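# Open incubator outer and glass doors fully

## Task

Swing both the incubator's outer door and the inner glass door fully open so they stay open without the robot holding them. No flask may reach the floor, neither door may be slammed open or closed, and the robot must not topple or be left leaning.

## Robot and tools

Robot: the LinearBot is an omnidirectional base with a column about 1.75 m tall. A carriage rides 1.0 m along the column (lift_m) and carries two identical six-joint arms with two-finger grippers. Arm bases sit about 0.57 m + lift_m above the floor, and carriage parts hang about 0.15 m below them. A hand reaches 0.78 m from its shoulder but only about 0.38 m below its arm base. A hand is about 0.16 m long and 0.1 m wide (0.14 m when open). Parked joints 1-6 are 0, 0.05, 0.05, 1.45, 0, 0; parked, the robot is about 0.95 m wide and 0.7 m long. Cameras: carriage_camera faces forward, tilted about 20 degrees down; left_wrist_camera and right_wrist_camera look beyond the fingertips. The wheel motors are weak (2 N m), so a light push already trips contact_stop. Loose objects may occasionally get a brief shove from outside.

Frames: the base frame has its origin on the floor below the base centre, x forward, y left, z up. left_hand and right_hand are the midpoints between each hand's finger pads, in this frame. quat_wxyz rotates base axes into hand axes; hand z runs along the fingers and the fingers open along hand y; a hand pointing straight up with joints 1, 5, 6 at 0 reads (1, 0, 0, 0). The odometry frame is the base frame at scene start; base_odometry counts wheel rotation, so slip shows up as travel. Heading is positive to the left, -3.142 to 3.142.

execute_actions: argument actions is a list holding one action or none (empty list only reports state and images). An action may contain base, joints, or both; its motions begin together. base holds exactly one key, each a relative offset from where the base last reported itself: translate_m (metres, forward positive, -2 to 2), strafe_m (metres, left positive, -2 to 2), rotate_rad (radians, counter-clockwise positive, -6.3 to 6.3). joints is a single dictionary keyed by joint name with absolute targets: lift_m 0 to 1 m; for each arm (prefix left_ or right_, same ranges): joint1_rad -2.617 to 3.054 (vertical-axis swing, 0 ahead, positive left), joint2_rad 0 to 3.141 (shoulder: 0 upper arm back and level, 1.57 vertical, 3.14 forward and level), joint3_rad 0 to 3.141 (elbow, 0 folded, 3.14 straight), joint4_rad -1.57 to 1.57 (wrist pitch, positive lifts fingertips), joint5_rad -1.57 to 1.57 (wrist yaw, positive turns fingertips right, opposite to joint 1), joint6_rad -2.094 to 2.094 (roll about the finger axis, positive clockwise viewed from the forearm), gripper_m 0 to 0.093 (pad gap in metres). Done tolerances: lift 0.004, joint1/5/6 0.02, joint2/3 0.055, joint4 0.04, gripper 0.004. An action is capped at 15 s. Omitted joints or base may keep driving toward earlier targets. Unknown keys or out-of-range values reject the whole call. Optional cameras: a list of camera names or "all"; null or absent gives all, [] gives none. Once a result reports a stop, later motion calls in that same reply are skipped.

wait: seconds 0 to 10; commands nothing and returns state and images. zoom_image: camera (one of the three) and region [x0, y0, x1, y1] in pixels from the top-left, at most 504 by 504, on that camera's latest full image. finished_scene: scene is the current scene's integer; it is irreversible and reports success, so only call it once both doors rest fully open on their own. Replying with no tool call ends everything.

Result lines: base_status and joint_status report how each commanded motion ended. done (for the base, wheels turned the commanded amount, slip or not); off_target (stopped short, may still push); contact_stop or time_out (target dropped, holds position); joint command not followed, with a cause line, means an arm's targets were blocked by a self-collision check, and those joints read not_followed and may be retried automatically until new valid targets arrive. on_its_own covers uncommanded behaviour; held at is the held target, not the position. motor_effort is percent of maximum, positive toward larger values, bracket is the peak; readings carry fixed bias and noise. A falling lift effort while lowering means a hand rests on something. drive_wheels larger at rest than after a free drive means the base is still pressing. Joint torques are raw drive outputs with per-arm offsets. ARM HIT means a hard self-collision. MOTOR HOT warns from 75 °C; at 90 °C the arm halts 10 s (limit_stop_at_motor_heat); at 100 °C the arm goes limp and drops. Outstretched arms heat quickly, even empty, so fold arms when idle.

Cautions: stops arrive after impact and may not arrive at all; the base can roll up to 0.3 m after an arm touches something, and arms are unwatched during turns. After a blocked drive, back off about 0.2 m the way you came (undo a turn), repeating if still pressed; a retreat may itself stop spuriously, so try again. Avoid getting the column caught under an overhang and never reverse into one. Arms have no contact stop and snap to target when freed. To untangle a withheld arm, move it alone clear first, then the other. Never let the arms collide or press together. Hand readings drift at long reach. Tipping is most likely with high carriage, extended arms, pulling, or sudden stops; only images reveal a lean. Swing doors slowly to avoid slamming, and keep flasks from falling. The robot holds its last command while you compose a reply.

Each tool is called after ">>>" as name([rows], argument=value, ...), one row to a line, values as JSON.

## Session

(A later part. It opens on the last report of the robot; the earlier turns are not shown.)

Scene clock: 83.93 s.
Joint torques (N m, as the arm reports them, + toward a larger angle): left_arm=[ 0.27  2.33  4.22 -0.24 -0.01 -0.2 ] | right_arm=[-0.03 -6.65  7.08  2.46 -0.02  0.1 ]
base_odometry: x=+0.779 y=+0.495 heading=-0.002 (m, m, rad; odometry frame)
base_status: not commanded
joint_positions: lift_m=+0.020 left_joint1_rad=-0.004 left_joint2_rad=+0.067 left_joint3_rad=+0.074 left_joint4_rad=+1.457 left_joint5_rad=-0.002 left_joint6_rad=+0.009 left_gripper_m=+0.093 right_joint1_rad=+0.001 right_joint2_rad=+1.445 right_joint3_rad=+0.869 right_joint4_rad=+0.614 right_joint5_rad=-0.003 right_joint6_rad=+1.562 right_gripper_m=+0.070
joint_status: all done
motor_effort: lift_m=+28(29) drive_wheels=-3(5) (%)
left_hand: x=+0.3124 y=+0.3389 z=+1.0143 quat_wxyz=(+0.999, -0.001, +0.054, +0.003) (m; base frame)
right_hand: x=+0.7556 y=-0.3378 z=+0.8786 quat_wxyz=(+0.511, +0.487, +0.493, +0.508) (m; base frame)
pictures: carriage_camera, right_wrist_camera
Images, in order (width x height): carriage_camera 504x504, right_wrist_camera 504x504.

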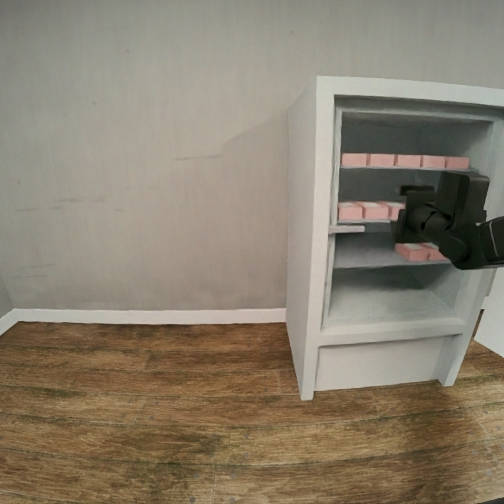

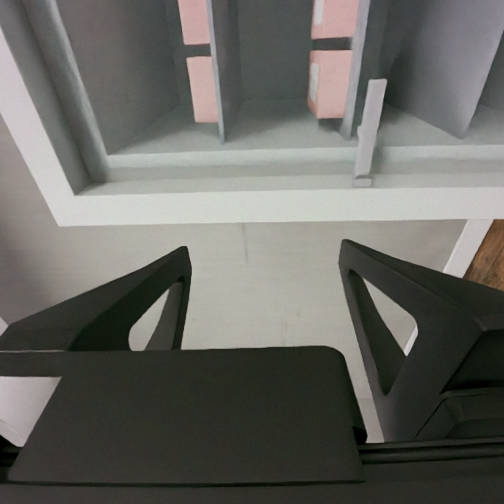

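>>> execute_actions([
  {"base":{"translate_m":0.12},"joints":{"lift_m":0,"right_joint3_rad":0.55,"right_joint4_rad":0.9}},
], cameras=["carriage_camera","right_wrist_camera"])

Scene clock: 88.03 s.
Joint torques (N m, as the arm reports them, + toward a larger angle): left_arm=[ 0.28  2.36  4.22 -0.21 -0.01 -0.21] | right_arm=[-0.04 -5.78  6.37  2.43 -0.02  0.1 ]
base_odometry: x=+0.900 y=+0.495 heading=-0.001 (m, m, rad; odometry frame)
base_status: done
joint_positions: lift_m=+0.000 left_joint1_rad=-0.004 left_joint2_rad=+0.067 left_joint3_rad=+0.074 left_joint4_rad=+1.454 left_joint5_rad=-0.002 left_joint6_rad=+0.009 left_gripper_m=+0.093 right_joint1_rad=+0.001 right_joint2_rad=+1.445 right_joint3_rad=+0.566 right_joint4_rad=+0.895 right_joint5_rad=-0.003 right_joint6_rad=+1.562 right_gripper_m=+0.070
joint_status: all done
motor_effort: lift_m=+27(23) drive_wheels=-6(21) (%)
left_hand: x=+0.3132 y=+0.3389 z=+0.9944 quat_wxyz=(+0.998, +0.000, +0.055, +0.003) (m; base frame)
right_hand: x=+0.7202 y=-0.3378 z=+0.7864 quat_wxyz=(+0.505, +0.493, +0.499, +0.503) (m; base frame)
pictures: carriage_camera, right_wrist_camera
Images, in order (width x height): carriage_camera 504x504, right_wrist_camera 504x504.

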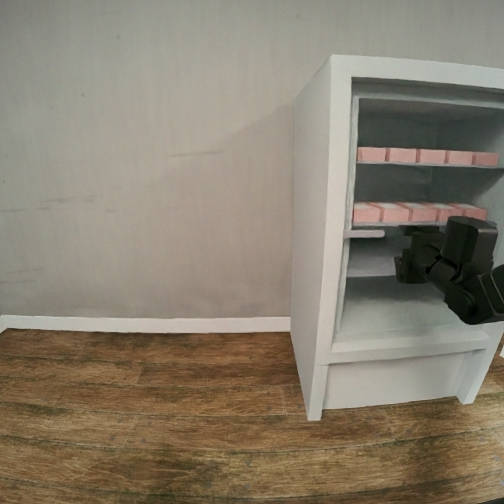

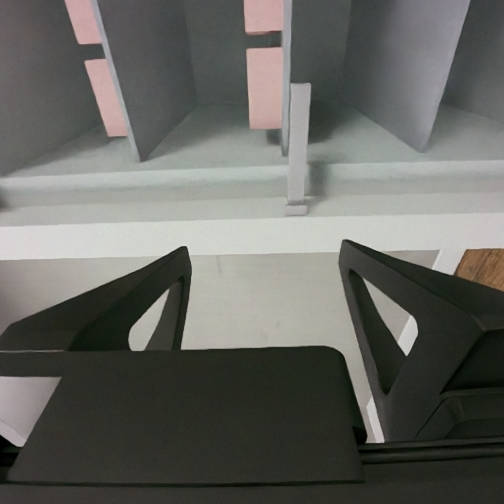

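>>> execute_actions([
  {"base":{"translate_m":0.18},"joints":{"right_joint3_rad":0.44,"right_joint4_rad":1.0}},
], cameras=["carriage_camera","right_wrist_camera"])

Scene clock: 91.27 s.
Joint torques (N m, as the arm reports them, + toward a larger angle): left_arm=[ 0.28  2.28  4.25 -0.18 -0.03 -0.2 ] | right_arm=[-0.03 -5.16  5.97  2.46 -0.02  0.1 ]
base_odometry: x=+1.080 y=+0.495 heading=+0.000 (m, m, rad; odometry frame)
base_status: done
joint_positions: lift_m=+0.000 left_joint1_rad=-0.004 left_joint2_rad=+0.067 left_joint3_rad=+0.074 left_joint4_rad=+1.453 left_joint5_rad=-0.002 left_joint6_rad=+0.009 left_gripper_m=+0.093 right_joint1_rad=+0.001 right_joint2_rad=+1.445 right_joint3_rad=+0.455 right_joint4_rad=+0.999 right_joint5_rad=-0.003 right_joint6_rad=+1.562 right_gripper_m=+0.070
joint_status: all done
motor_effort: lift_m=+27(26) drive_wheels=-7(22) (%)
left_hand: x=+0.3133 y=+0.3389 z=+0.9944 quat_wxyz=(+0.998, +0.000, +0.055, +0.003) (m; base frame)
right_hand: x=+0.7022 y=-0.3378 z=+0.7626 quat_wxyz=(+0.503, +0.495, +0.501, +0.501) (m; base frame)
pictures: carriage_camera, right_wrist_camera
Images, in order (width x height): carriage_camera 504x504, right_wrist_camera 504x504.

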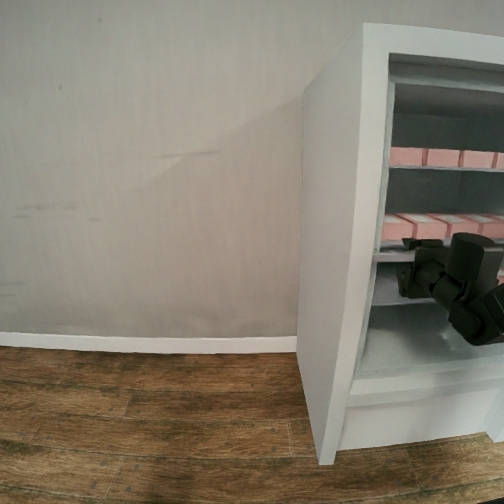

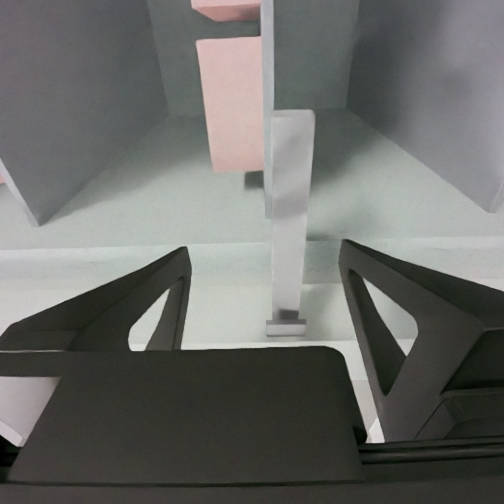

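>>> execute_actions([
  {"base":{"translate_m":0.11},"joints":{"right_joint3_rad":0.4,"right_joint4_rad":1.04}},
], cameras=["right_wrist_camera"])

>>> execute_actions([
  {"joints":{"right_gripper_m":0}},
], cameras=["carriage_camera","right_wrist_camera"])

Scene clock: 98.77 s.
Joint torques (N m, as the arm reports them, + toward a larger angle): left_arm=[ 0.2   2.35  4.57 -0.16 -0.02 -0.21] | right_arm=[-0.31  5.98 24.74  0.08  0.06  0.08]
base_odometry: x=+1.184 y=+0.495 heading=-0.002 (m, m, rad; odometry frame)
base_status: translate_m time_out (by the wheels' count: +0.105 of +0.110)
joint_positions: lift_m=+0.000 left_joint1_rad=-0.004 left_joint2_rad=+0.067 left_joint3_rad=+0.071 left_joint4_rad=+1.452 left_joint5_rad=-0.002 left_joint6_rad=+0.009 left_gripper_m=+0.093 right_joint1_rad=+0.005 right_joint2_rad=+1.325 right_joint3_rad=+0.177 right_joint4_rad=+1.264 right_joint5_rad=-0.010 right_joint6_rad=+1.564 right_gripper_m=+0.070
joint_status: right_joint3_rad off_target (ended at +0.177, target +0.400); right_joint4_rad off_target (ended at +1.264, target +1.040)
motor_effort: lift_m=+27(27) drive_wheels=+54(67) (%)
left_hand: x=+0.3145 y=+0.3389 z=+0.9936 quat_wxyz=(+0.998, +0.000, +0.057, +0.002) (m; base frame)
right_hand: x=+0.6401 y=-0.3352 z=+0.7561 quat_wxyz=(+0.526, +0.465, +0.476, +0.530) (m; base frame)
pictures: right_wrist_camera
Images, in order (width x height): right_wrist_camera 504x504.

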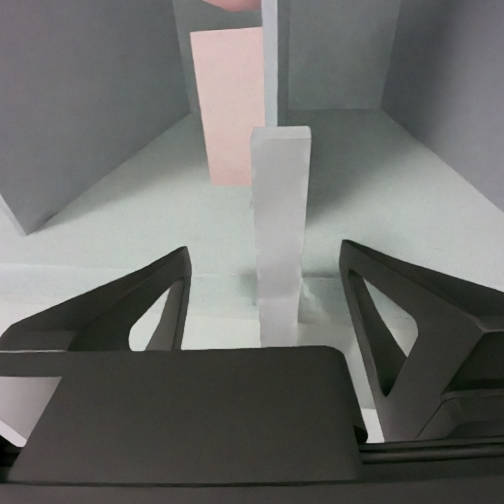

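not run: a stop came earlier in this reply.

Hit the glass; back off.

>>> execute_actions([
  {"base":{"translate_m":-0.065}},
], cameras=[])

>>> execute_actions([
  {"joints":{"right_gripper_m":0}},
], cameras=["right_wrist_camera"])

>>> execute_actions([
  {"base":{"translate_m":-0.05}},
], cameras=["carriage_camera","right_wrist_camera"])

Scene clock: 103.00 s.
Joint torques (N m, as the arm reports them, + toward a larger angle): left_arm=[ 0.28  2.34  4.62 -0.11 -0.01 -0.21] | right_arm=[-0.29 -3.65  8.62  2.23 -0.04  0.08]
base_odometry: x=+1.119 y=+0.496 heading=-0.001 (m, m, rad; odometry frame)
base_status: done
joint_positions: lift_m=+0.000 left_joint1_rad=-0.004 left_joint2_rad=+0.067 left_joint3_rad=+0.069 left_joint4_rad=+1.449 left_joint5_rad=-0.002 left_joint6_rad=+0.009 left_gripper_m=+0.093 right_joint1_rad=+0.005 right_joint2_rad=+1.429 right_joint3_rad=+0.380 right_joint4_rad=+1.057 right_joint5_rad=-0.001 right_joint6_rad=+1.564 right_gripper_m=+0.070
joint_status: not commanded
on_its_own: right_joint3_rad moved +0.203 to your old target +0.400; right_joint4_rad moved -0.208 to your old target +1.040
motor_effort: lift_m=+27(27) drive_wheels=+5(45) (%)
left_hand: x=+0.3157 y=+0.3388 z=+0.9929 quat_wxyz=(+0.998, +0.000, +0.060, +0.002) (m; base frame)
right_hand: x=+0.6876 y=-0.3366 z=+0.7515 quat_wxyz=(+0.502, +0.495, +0.501, +0.502) (m; base frame)
pictures: none
No camera images: the call's "cameras" was empty. Leave "cameras" out to get every camera's image.

Scene clock: 103.67 s.
Joint torques (N m, as the arm reports them, + toward a larger angle): left_arm=[ 0.29  2.36  4.7  -0.14 -0.02 -0.21] | right_arm=[-0.33 -3.69  8.61  2.28 -0.04  0.08]
base_odometry: x=+1.119 y=+0.496 heading=-0.001 (m, m, rad; odometry frame)
base_status: not commanded
joint_positions: lift_m=+0.000 left_joint1_rad=-0.004 left_joint2_rad=+0.067 left_joint3_rad=+0.069 left_joint4_rad=+1.449 left_joint5_rad=-0.002 left_joint6_rad=+0.009 left_gripper_m=+0.093 right_joint1_rad=+0.005 right_joint2_rad=+1.429 right_joint3_rad=+0.380 right_joint4_rad=+1.052 right_joint5_rad=-0.001 right_joint6_rad=+1.565 right_gripper_m=+0.015
joint_status: right_gripper_m off_target (ended at +0.015, target +0.000)
motor_effort: lift_m=+27(27) drive_wheels=+5(5) (%)
left_hand: x=+0.3157 y=+0.3388 z=+0.9929 quat_wxyz=(+0.998, +0.000, +0.060, +0.002) (m; base frame)
right_hand: x=+0.6877 y=-0.3366 z=+0.7500 quat_wxyz=(+0.501, +0.496, +0.502, +0.501) (m; base frame)
pictures: right_wrist_camera
Images, in order (width x height): right_wrist_camera 504x504.

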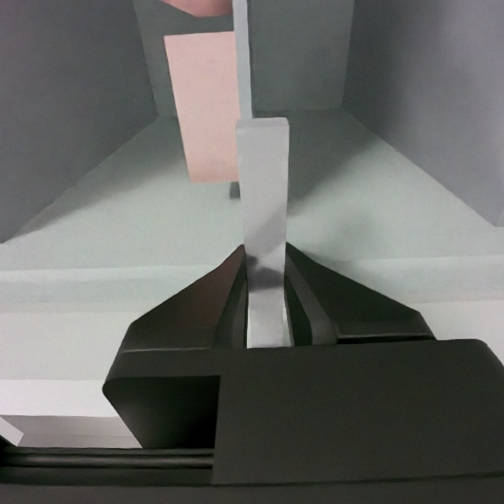

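Scene clock: 104.87 s.
Joint torques (N m, as the arm reports them, + toward a larger angle): left_arm=[ 0.24  2.24  4.68 -0.18 -0.02 -0.21] | right_arm=[  0.94 -11.3   -0.45   2.76  -0.29   0.05]
base_odometry: x=+1.077 y=+0.494 heading=+0.007 (m, m, rad; odometry frame)
base_status: translate_m contact_stop (by the wheels' count: -0.043 of -0.050)
joint_positions: lift_m=+0.000 left_joint1_rad=-0.004 left_joint2_rad=+0.067 left_joint3_rad=+0.069 left_joint4_rad=+1.451 left_joint5_rad=-0.002 left_joint6_rad=+0.009 left_gripper_m=+0.093 right_joint1_rad=-0.014 right_joint2_rad=+1.515 right_joint3_rad=+0.491 right_joint4_rad=+1.005 right_joint5_rad=+0.022 right_joint6_rad=+1.565 right_gripper_m=+0.015
joint_status: not commanded
motor_effort: lift_m=+27(27) drive_wheels=+30(55) (%)
left_hand: x=+0.3153 y=+0.3389 z=+0.9929 quat_wxyz=(+0.998, +0.000, +0.059, +0.002) (m; base frame)
right_hand: x=+0.7145 y=-0.3485 z=+0.7511 quat_wxyz=(+0.505, +0.512, +0.497, +0.484) (m; base frame)
pictures: carriage_camera, right_wrist_camera
Images, in order (width x height): carriage_camera 504x504, right_wrist_camera 504x504.

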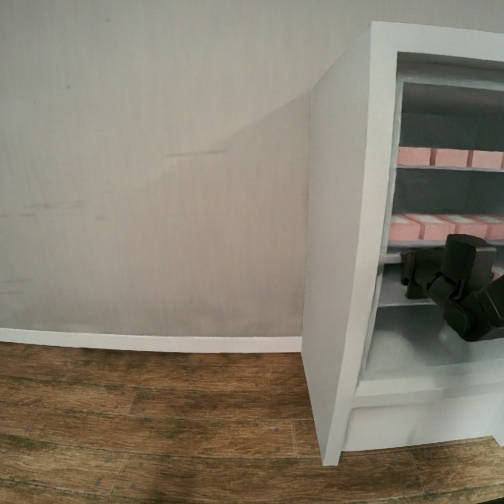

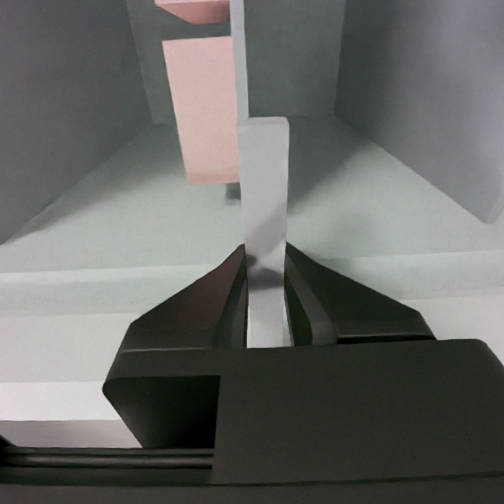

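>>> execute_actions([
  {"base":{"translate_m":0.038},"joints":{"right_joint6_rad":0.9}},
], cameras=["carriage_camera","right_wrist_camera"])

Scene clock: 108.07 s.
Joint torques (N m, as the arm reports them, + toward a larger angle): left_arm=[ 0.26  2.33  4.7  -0.19 -0.01 -0.2 ] | right_arm=[ 0.83 -3.06  9.76  2.08 -0.3  -0.25]
base_odometry: x=+1.114 y=+0.495 heading=+0.007 (m, m, rad; odometry frame)
base_status: done
joint_positions: lift_m=+0.000 left_joint1_rad=-0.004 left_joint2_rad=+0.067 left_joint3_rad=+0.069 left_joint4_rad=+1.452 left_joint5_rad=-0.002 left_joint6_rad=+0.009 left_gripper_m=+0.093 right_joint1_rad=-0.012 right_joint2_rad=+1.424 right_joint3_rad=+0.365 right_joint4_rad=+1.073 right_joint5_rad=+0.023 right_joint6_rad=+0.930 right_gripper_m=+0.015
joint_status: right_joint6_rad off_target (ended at +0.930, target +0.900)
motor_effort: lift_m=+28(26) drive_wheels=+6(14) (%)
left_hand: x=+0.3152 y=+0.3389 z=+0.9929 quat_wxyz=(+0.998, +0.000, +0.059, +0.002) (m; base frame)
right_hand: x=+0.6842 y=-0.3474 z=+0.7508 quat_wxyz=(+0.642, +0.326, +0.622, +0.308) (m; base frame)
pictures: carriage_camera, right_wrist_camera
Images, in order (width x height): carriage_camera 504x504, right_wrist_camera 504x504.

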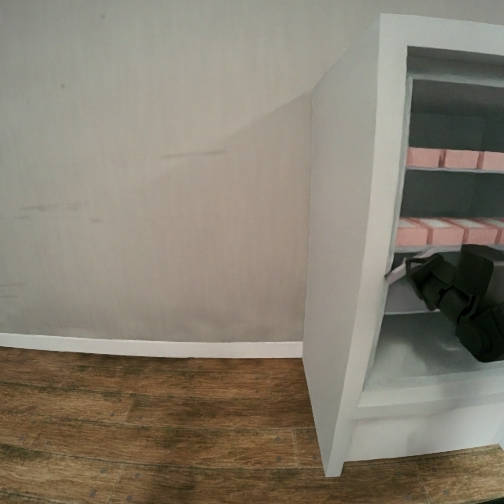

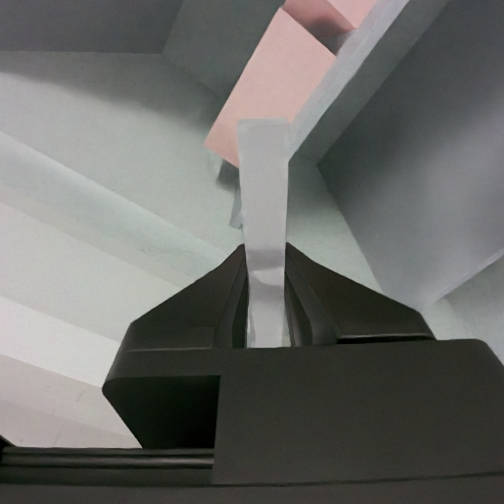

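>>> execute_actions([
  {"joints":{"right_joint6_rad":0.0,"right_joint1_rad":-0.04}},
], cameras=[])

>>> execute_actions([
  {"base":{"translate_m":-0.25},"joints":{"right_joint1_rad":-0.3,"right_joint5_rad":-0.4}},
], cameras=["carriage_camera","right_wrist_camera"])

Scene clock: 111.40 s.
Joint torques (N m, as the arm reports them, + toward a larger angle): left_arm=[ 0.28  2.31  4.67 -0.17  0.   -0.21] | right_arm=[-1.16 -3.14  9.84  2.05 -0.01 -0.18]
base_odometry: x=+1.114 y=+0.495 heading=+0.007 (m, m, rad; odometry frame)
base_status: not commanded
joint_positions: lift_m=+0.000 left_joint1_rad=-0.004 left_joint2_rad=+0.067 left_joint3_rad=+0.069 left_joint4_rad=+1.452 left_joint5_rad=-0.002 left_joint6_rad=+0.009 left_gripper_m=+0.093 right_joint1_rad=-0.023 right_joint2_rad=+1.424 right_joint3_rad=+0.365 right_joint4_rad=+1.074 right_joint5_rad=-0.004 right_joint6_rad=+0.028 right_gripper_m=+0.015
joint_status: right_joint6_rad off_target (ended at +0.028, target +0.000); the others done
motor_effort: lift_m=+28(28) drive_wheels=+6(6) (%)
left_hand: x=+0.3152 y=+0.3389 z=+0.9929 quat_wxyz=(+0.998, +0.000, +0.059, +0.002) (m; base frame)
right_hand: x=+0.6843 y=-0.3472 z=+0.7512 quat_wxyz=(+0.712, +0.016, +0.701, +0.003) (m; base frame)
pictures: none
No camera images: the call's "cameras" was empty. Leave "cameras" out to get every camera's image.

Scene clock: 113.80 s.
Joint torques (N m, as the arm reports them, + toward a larger angle): left_arm=[ 0.26  2.34  4.68 -0.14 -0.02 -0.2 ] | right_arm=[ 1.29 -4.25  7.52  2.34 -0.57 -0.06]
base_odometry: x=+0.864 y=+0.493 heading=+0.007 (m, m, rad; odometry frame)
base_status: done
joint_positions: lift_m=+0.000 left_joint1_rad=-0.004 left_joint2_rad=+0.067 left_joint3_rad=+0.069 left_joint4_rad=+1.450 left_joint5_rad=-0.002 left_joint6_rad=+0.009 left_gripper_m=+0.093 right_joint1_rad=-0.319 right_joint2_rad=+1.436 right_joint3_rad=+0.394 right_joint4_rad=+1.042 right_joint5_rad=-0.350 right_joint6_rad=+0.016 right_gripper_m=+0.017
joint_status: right_joint5_rad off_target (ended at -0.351, target -0.400); the others done
motor_effort: lift_m=+27(27) drive_wheels=+4(25) (%)
left_hand: x=+0.3156 y=+0.3388 z=+0.9929 quat_wxyz=(+0.998, +0.000, +0.060, +0.002) (m; base frame)
right_hand: x=+0.6788 y=-0.4066 z=+0.7511 quat_wxyz=(+0.707, -0.005, +0.707, +0.017) (m; base frame)
pictures: carriage_camera, right_wrist_camera
Images, in order (width x height): carriage_camera 504x504, right_wrist_camera 504x504.

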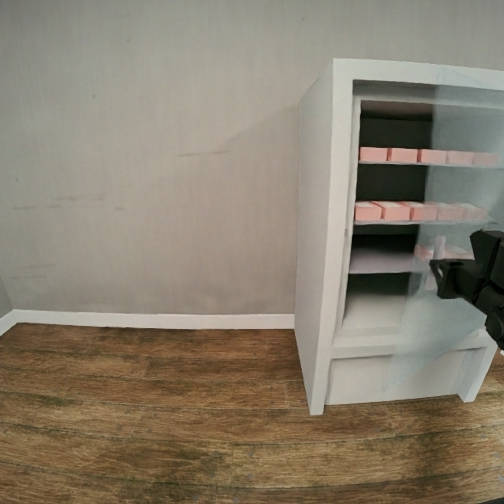

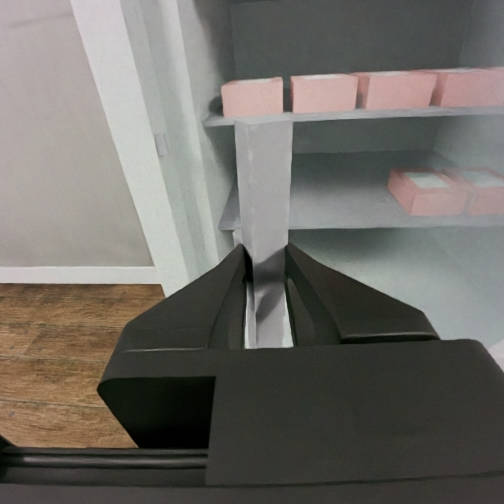

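>>> execute_actions([
  {"base":{"translate_m":-0.1},"joints":{"right_joint1_rad":-0.85,"right_joint5_rad":-1.0}},
], cameras=[])

>>> execute_actions([
  {"joints":{"right_gripper_m":0.093}},
], cameras=[])

>>> execute_actions([
  {"base":{"translate_m":-0.1}},
], cameras=[])

>>> execute_actions([
  {"joints":{"right_joint1_rad":0.1,"right_joint5_rad":0,"right_gripper_m":0}},
], cameras=["carriage_camera","right_wrist_camera"])

Scene clock: 118.53 s.
Joint torques (N m, as the arm reports them, + toward a larger angle): left_arm=[ 0.28  2.24  4.61 -0.18 -0.02 -0.21] | right_arm=[ 0.49 -4.9   6.11  2.04 -0.12  0.01]
base_odometry: x=+0.764 y=+0.492 heading=+0.006 (m, m, rad; odometry frame)
base_status: done
joint_positions: lift_m=+0.000 left_joint1_rad=-0.004 left_joint2_rad=+0.067 left_joint3_rad=+0.069 left_joint4_rad=+1.452 left_joint5_rad=-0.002 left_joint6_rad=+0.009 left_gripper_m=+0.093 right_joint1_rad=-0.857 right_joint2_rad=+1.447 right_joint3_rad=+0.407 right_joint4_rad=+1.041 right_joint5_rad=-0.991 right_joint6_rad=+0.009 right_gripper_m=+0.000
joint_status: all done
on_its_own: right_gripper_m moved -0.016 to your old target +0.000
motor_effort: lift_m=+26(28) drive_wheels=-4(28) (%)
left_hand: x=+0.3151 y=+0.3389 z=+0.9930 quat_wxyz=(+0.998, +0.000, +0.058, +0.002) (m; base frame)
right_hand: x=+0.6106 y=-0.4951 z=+0.7519 quat_wxyz=(+0.706, -0.045, +0.705, +0.050) (m; base frame)
pictures: none
No camera images: the call's "cameras" was empty. Leave "cameras" out to get every camera's image.

Scene clock: 119.27 s.
Joint torques (N m, as the arm reports them, + toward a larger angle): left_arm=[ 0.28  2.32  4.69 -0.17 -0.02 -0.21] | right_arm=[ 0.51 -4.94  6.14  2.04 -0.14  0.01]
base_odometry: x=+0.764 y=+0.492 heading=+0.006 (m, m, rad; odometry frame)
base_status: not commanded
joint_positions: lift_m=+0.000 left_joint1_rad=-0.004 left_joint2_rad=+0.067 left_joint3_rad=+0.069 left_joint4_rad=+1.452 left_joint5_rad=-0.002 left_joint6_rad=+0.009 left_gripper_m=+0.093 right_joint1_rad=-0.857 right_joint2_rad=+1.447 right_joint3_rad=+0.407 right_joint4_rad=+1.041 right_joint5_rad=-0.992 right_joint6_rad=+0.009 right_gripper_m=+0.093
joint_status: all done
motor_effort: lift_m=+27(28) drive_wheels=-4(4) (%)
left_hand: x=+0.3151 y=+0.3389 z=+0.9930 quat_wxyz=(+0.998, +0.000, +0.058, +0.002) (m; base frame)
right_hand: x=+0.6106 y=-0.4949 z=+0.7519 quat_wxyz=(+0.706, -0.045, +0.705, +0.050) (m; base frame)
pictures: none
No camera images: the call's "cameras" was empty. Leave "cameras" out to get every camera's image.

Scene clock: 120.93 s.
Joint torques (N m, as the arm reports them, + toward a larger angle): left_arm=[ 0.26  2.31  4.74 -0.16 -0.01 -0.21] | right_arm=[ 0.47 -4.95  6.13  2.03 -0.13  0.01]
base_odometry: x=+0.664 y=+0.492 heading=+0.006 (m, m, rad; odometry frame)
base_status: done
joint_positions: lift_m=+0.000 left_joint1_rad=-0.004 left_joint2_rad=+0.067 left_joint3_rad=+0.069 left_joint4_rad=+1.451 left_joint5_rad=-0.002 left_joint6_rad=+0.009 left_gripper_m=+0.093 right_joint1_rad=-0.856 right_joint2_rad=+1.447 right_joint3_rad=+0.407 right_joint4_rad=+1.041 right_joint5_rad=-0.992 right_joint6_rad=+0.009 right_gripper_m=+0.093
joint_status: not commanded
motor_effort: lift_m=+28(27) drive_wheels=-5(22) (%)
left_hand: x=+0.3153 y=+0.3389 z=+0.9929 quat_wxyz=(+0.998, +0.000, +0.059, +0.002) (m; base frame)
right_hand: x=+0.6107 y=-0.4945 z=+0.7519 quat_wxyz=(+0.706, -0.045, +0.705, +0.051) (m; base frame)
pictures: none
No camera images: the call's "cameras" was empty. Leave "cameras" out to get every camera's image.

Scene clock: 122.37 s.
Joint torques (N m, as the arm reports them, + toward a larger angle): left_arm=[ 0.28  2.41  4.75 -0.16 -0.02 -0.21] | right_arm=[ 0.16 -5.26  6.4   2.39  0.07  0.01]
base_odometry: x=+0.664 y=+0.492 heading=+0.006 (m, m, rad; odometry frame)
base_status: not commanded
joint_positions: lift_m=+0.000 left_joint1_rad=-0.004 left_joint2_rad=+0.067 left_joint3_rad=+0.069 left_joint4_rad=+1.451 left_joint5_rad=-0.002 left_joint6_rad=+0.009 left_gripper_m=+0.093 right_joint1_rad=+0.098 right_joint2_rad=+1.447 right_joint3_rad=+0.407 right_joint4_rad=+1.041 right_joint5_rad=-0.009 right_joint6_rad=+0.008 right_gripper_m=+0.000
joint_status: all done
motor_effort: lift_m=+27(27) drive_wheels=-4(4) (%)
left_hand: x=+0.3153 y=+0.3389 z=+0.9929 quat_wxyz=(+0.998, +0.000, +0.059, +0.002) (m; base frame)
right_hand: x=+0.6919 y=-0.2972 z=+0.7520 quat_wxyz=(+0.706, -0.035, +0.706, +0.041) (m; base frame)
pictures: carriage_camera, right_wrist_camera
Images, in order (width x height): carriage_camera 504x504, right_wrist_camera 504x504.

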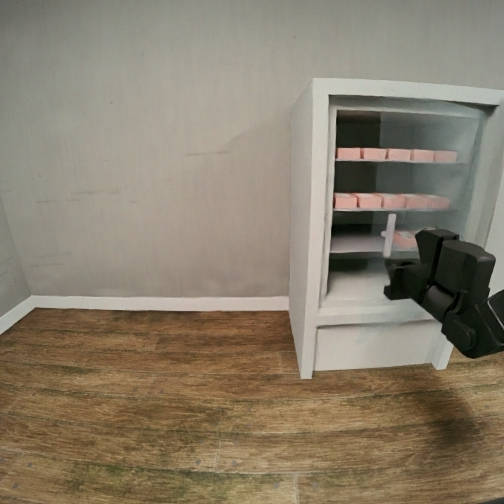

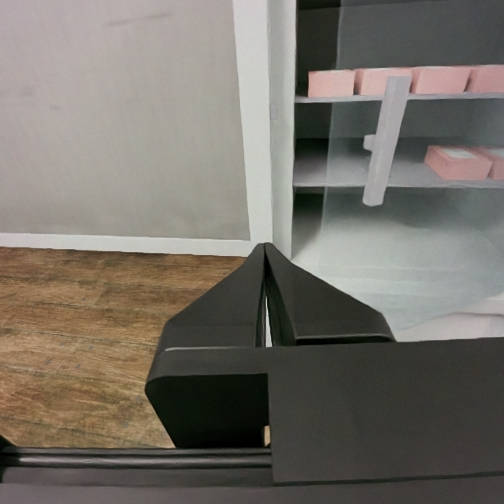

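>>> execute_actions([
  {"base":{"translate_m":0.33},"joints":{"right_joint1_rad":0.15}},
], cameras=["carriage_camera","right_wrist_camera"])

Scene clock: 126.47 s.
Joint torques (N m, as the arm reports them, + toward a larger angle): left_arm=[ 0.29  2.3   4.71 -0.17 -0.01 -0.2 ] | right_arm=[ 0.18 -5.27  6.54  2.4  -0.01  0.03]
base_odometry: x=+0.994 y=+0.493 heading=+0.005 (m, m, rad; odometry frame)
base_status: done
joint_positions: lift_m=+0.000 left_joint1_rad=-0.004 left_joint2_rad=+0.067 left_joint3_rad=+0.069 left_joint4_rad=+1.450 left_joint5_rad=-0.001 left_joint6_rad=+0.009 left_gripper_m=+0.093 right_joint1_rad=+0.149 right_joint2_rad=+1.447 right_joint3_rad=+0.407 right_joint4_rad=+1.042 right_joint5_rad=-0.004 right_joint6_rad=+0.008 right_gripper_m=+0.000
joint_status: all done
motor_effort: lift_m=+27(27) drive_wheels=-9(23) (%)
left_hand: x=+0.3154 y=+0.3388 z=+0.9929 quat_wxyz=(+0.998, +0.000, +0.059, +0.002) (m; base frame)
right_hand: x=+0.6894 y=-0.2774 z=+0.7523 quat_wxyz=(+0.706, -0.051, +0.704, +0.057) (m; base frame)
pictures: carriage_camera, right_wrist_camera
Images, in order (width x height): carriage_camera 504x504, right_wrist_camera 504x504.

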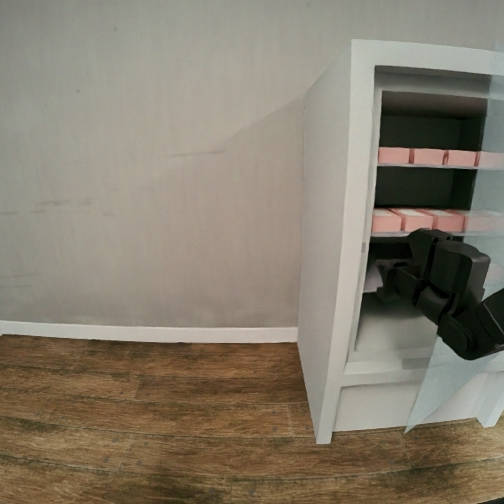

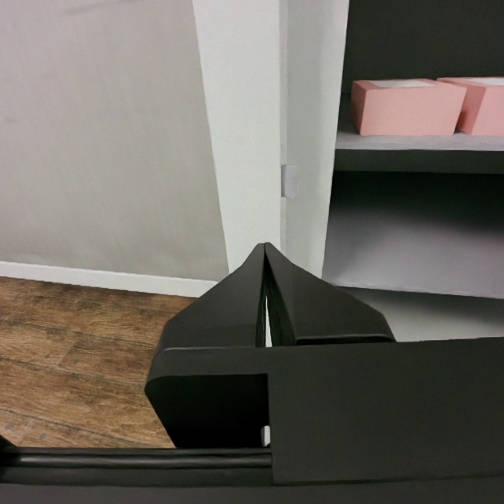

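Inside. Sweep right.

>>> execute_actions([
  {"joints":{"right_joint5_rad":0.9,"right_joint1_rad":0.0}},
], cameras=[])

>>> execute_actions([
  {"base":{"translate_m":-0.12},"joints":{"right_joint1_rad":-0.35,"right_joint5_rad":0.6}},
], cameras=["carriage_camera","right_wrist_camera"])

>>> execute_actions([
  {"base":{"strafe_m":-0.25},"joints":{"right_joint1_rad":-0.35}},
], cameras=["carriage_camera","right_wrist_camera"])

Scene clock: 129.97 s.
Joint torques (N m, as the arm reports them, + toward a larger angle): left_arm=[ 0.26  2.31  4.63 -0.17 -0.02 -0.21] | right_arm=[-0.22 -4.97  6.26  2.08  0.02  0.16]
base_odometry: x=+0.994 y=+0.493 heading=+0.005 (m, m, rad; odometry frame)
base_status: not commanded
joint_positions: lift_m=+0.000 left_joint1_rad=-0.004 left_joint2_rad=+0.067 left_joint3_rad=+0.069 left_joint4_rad=+1.451 left_joint5_rad=-0.001 left_joint6_rad=+0.009 left_gripper_m=+0.093 right_joint1_rad=+0.003 right_joint2_rad=+1.447 right_joint3_rad=+0.407 right_joint4_rad=+1.042 right_joint5_rad=+0.893 right_joint6_rad=-0.007 right_gripper_m=+0.000
joint_status: all done
motor_effort: lift_m=+26(28) drive_wheels=-6(9) (%)
left_hand: x=+0.3153 y=+0.3387 z=+0.9929 quat_wxyz=(+0.998, +0.000, +0.059, +0.002) (m; base frame)
right_hand: x=+0.6302 y=-0.4715 z=+0.7518 quat_wxyz=(+0.638, +0.302, +0.639, -0.306) (m; base frame)
pictures: none
No camera images: the call's "cameras" was empty. Leave "cameras" out to get every camera's image.

Scene clock: 131.67 s.
Joint torques (N m, as the arm reports them, + toward a larger angle): left_arm=[ 0.28  2.32  4.68 -0.13 -0.02 -0.21] | right_arm=[-0.21 -5.12  6.38  2.22 -0.14  0.16]
base_odometry: x=+0.875 y=+0.493 heading=+0.005 (m, m, rad; odometry frame)
base_status: done
joint_positions: lift_m=+0.000 left_joint1_rad=-0.004 left_joint2_rad=+0.067 left_joint3_rad=+0.069 left_joint4_rad=+1.448 left_joint5_rad=-0.001 left_joint6_rad=+0.009 left_gripper_m=+0.093 right_joint1_rad=-0.347 right_joint2_rad=+1.447 right_joint3_rad=+0.407 right_joint4_rad=+1.042 right_joint5_rad=+0.608 right_joint6_rad=-0.007 right_gripper_m=+0.000
joint_status: all done
motor_effort: lift_m=+27(28) drive_wheels=-9(24) (%)
left_hand: x=+0.3161 y=+0.3387 z=+0.9928 quat_wxyz=(+0.998, +0.000, +0.061, +0.002) (m; base frame)
right_hand: x=+0.6070 y=-0.5598 z=+0.7519 quat_wxyz=(+0.627, +0.323, +0.628, -0.327) (m; base frame)
pictures: carriage_camera, right_wrist_camera
Images, in order (width x height): carriage_camera 504x504, right_wrist_camera 504x504.

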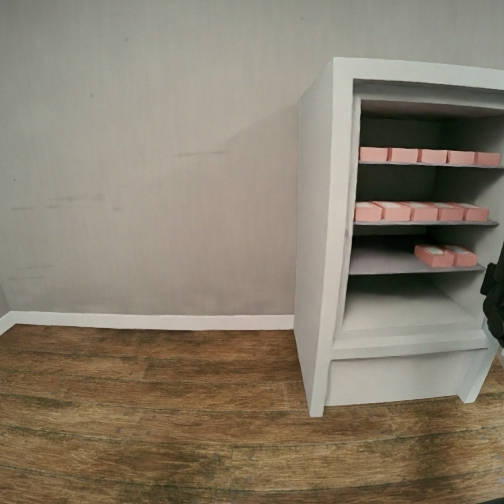

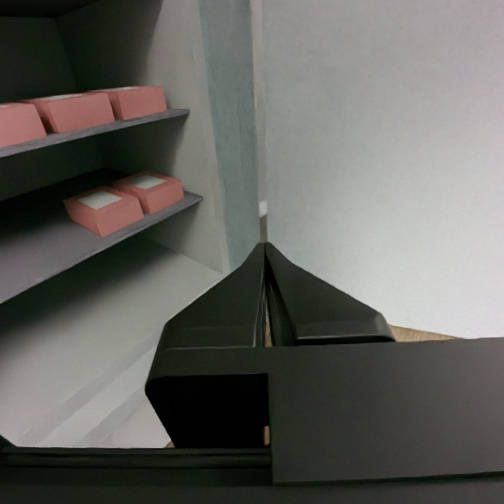

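Scene clock: 134.07 s.
Joint torques (N m, as the arm reports them, + toward a larger angle): left_arm=[ 0.24  2.34  4.68 -0.13 -0.02 -0.2 ] | right_arm=[-0.36 -5.11  6.43  2.21  0.03  0.16]
base_odometry: x=+0.876 y=+0.243 heading=+0.005 (m, m, rad; odometry frame)
base_status: done
joint_positions: lift_m=+0.000 left_joint1_rad=-0.004 left_joint2_rad=+0.067 left_joint3_rad=+0.069 left_joint4_rad=+1.448 left_joint5_rad=-0.001 left_joint6_rad=+0.009 left_gripper_m=+0.093 right_joint1_rad=-0.344 right_joint2_rad=+1.447 right_joint3_rad=+0.407 right_joint4_rad=+1.042 right_joint5_rad=+0.592 right_joint6_rad=-0.006 right_gripper_m=+0.000
joint_status: all done
motor_effort: lift_m=+27(28) drive_wheels=-4(20) (%)
left_hand: x=+0.3161 y=+0.3387 z=+0.9928 quat_wxyz=(+0.998, +0.000, +0.061, +0.002) (m; base frame)
right_hand: x=+0.6101 y=-0.5570 z=+0.7519 quat_wxyz=(+0.631, +0.317, +0.631, -0.321) (m; base frame)
pictures: carriage_camera, right_wrist_camera
Images, in order (width x height): carriage_camera 504x504, right_wrist_camera 504x504.

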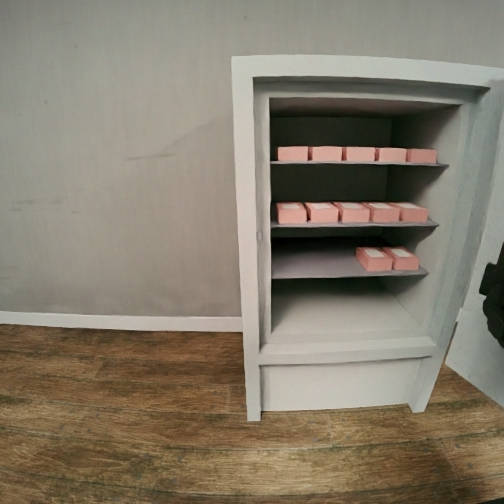

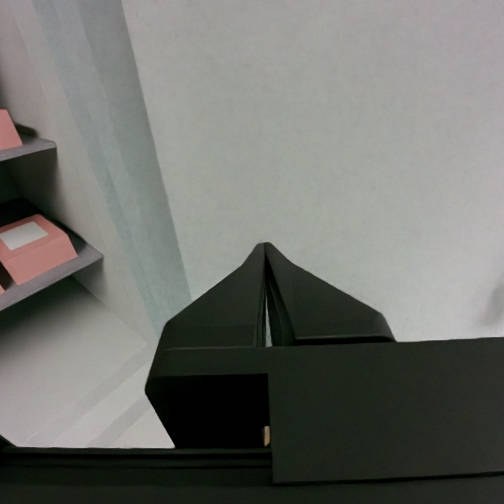

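>>> execute_actions([
  {"base":{"strafe_m":-0.14},"joints":{"right_joint1_rad":-0.35}},
], cameras=[])

>>> execute_actions([
  {"base":{"rotate_rad":-0.5},"joints":{"right_joint1_rad":0.6,"right_joint5_rad":0}},
], cameras=["carriage_camera"])

Scene clock: 137.53 s.
Joint torques (N m, as the arm reports them, + toward a larger angle): left_arm=[ 0.21  2.34  4.56 -0.15 -0.04 -0.2 ] | right_arm=[-4.22 -5.11  7.09  2.26  1.18  0.14]
base_odometry: x=+0.878 y=+0.108 heading=+0.007 (m, m, rad; odometry frame)
base_status: strafe_m contact_stop (by the wheels' count: -0.135 of -0.140)
joint_positions: lift_m=+0.000 left_joint1_rad=-0.004 left_joint2_rad=+0.067 left_joint3_rad=+0.069 left_joint4_rad=+1.449 left_joint5_rad=+0.000 left_joint6_rad=+0.009 left_gripper_m=+0.093 right_joint1_rad=-0.288 right_joint2_rad=+1.446 right_joint3_rad=+0.398 right_joint4_rad=+1.046 right_joint5_rad=+0.485 right_joint6_rad=-0.005 right_gripper_m=+0.000
joint_status: right_joint1_rad off_target (ended at -0.288, target -0.350)
motor_effort: lift_m=+28(28) drive_wheels=+6(23) (%)
left_hand: x=+0.3159 y=+0.3387 z=+0.9929 quat_wxyz=(+0.998, +0.000, +0.060, +0.002) (m; base frame)
right_hand: x=+0.6337 y=-0.5257 z=+0.7497 quat_wxyz=(+0.653, +0.265, +0.656, -0.268) (m; base frame)
pictures: none
No camera images: the call's "cameras" was empty. Leave "cameras" out to get every camera's image.

not run: a stop came earlier in this reply.

>>> execute_actions([
  {"base":{"strafe_m":0.1},"joints":{"right_joint1_rad":0.1,"right_joint5_rad":0}},
])

>>> finished_scene(scene=1)

Scene clock: 140.73 s.
Joint torques (N m, as the arm reports them, + toward a larger angle): left_arm=[ 0.35  2.32  4.73 -0.13 -0.05 -0.2 ] | right_arm=[-0.09 -5.18  7.15  2.34 -0.08  0.14]
base_odometry: x=+0.877 y=+0.208 heading=+0.006 (m, m, rad; odometry frame)
base_status: done
joint_positions: lift_m=+0.000 left_joint1_rad=-0.004 left_joint2_rad=+0.067 left_joint3_rad=+0.069 left_joint4_rad=+1.449 left_joint5_rad=+0.000 left_joint6_rad=+0.009 left_gripper_m=+0.093 right_joint1_rad=+0.101 right_joint2_rad=+1.446 right_joint3_rad=+0.398 right_joint4_rad=+1.046 right_joint5_rad=+0.003 right_joint6_rad=-0.005 right_gripper_m=+0.000
joint_status: all done
motor_effort: lift_m=+28(27) drive_wheels=+7(21) (%)
left_hand: x=+0.3159 y=+0.3387 z=+0.9929 quat_wxyz=(+0.998, +0.000, +0.060, +0.002) (m; base frame)
right_hand: x=+0.6903 y=-0.2980 z=+0.7497 quat_wxyz=(+0.706, -0.037, +0.707, +0.033) (m; base frame)
pictures: carriage_camera, left_wrist_camera, right_wrist_camera
Images, in order (width x height): carriage_camera 504x504, left_wrist_camera 504x504, right_wrist_camera 504x504.

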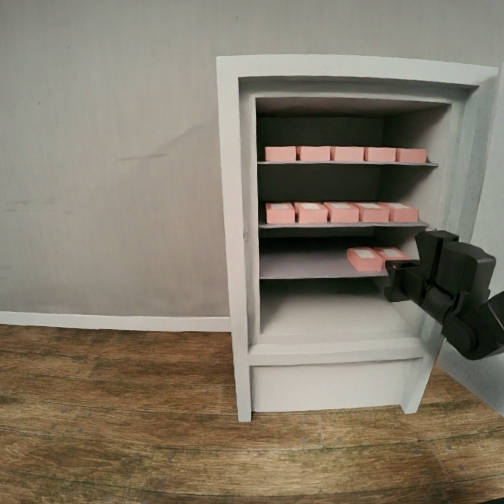

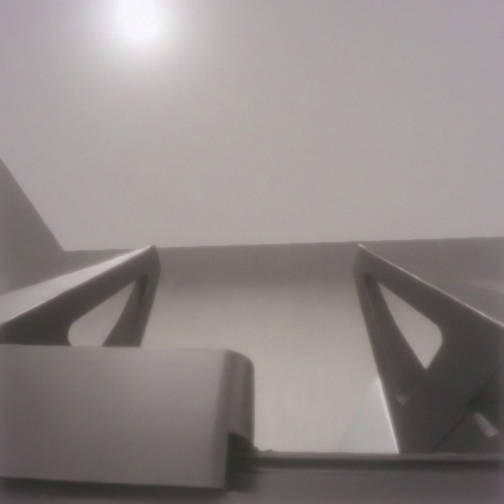

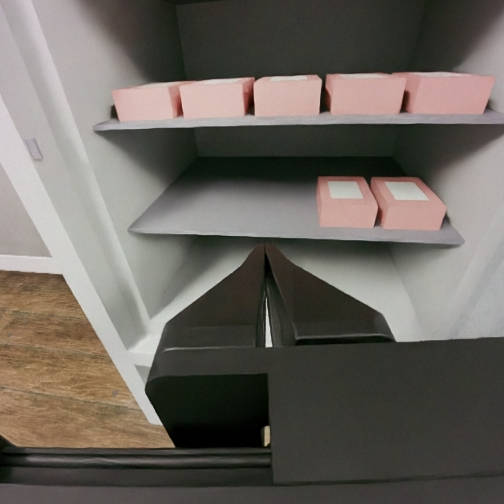

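The scene is finished: the task was done.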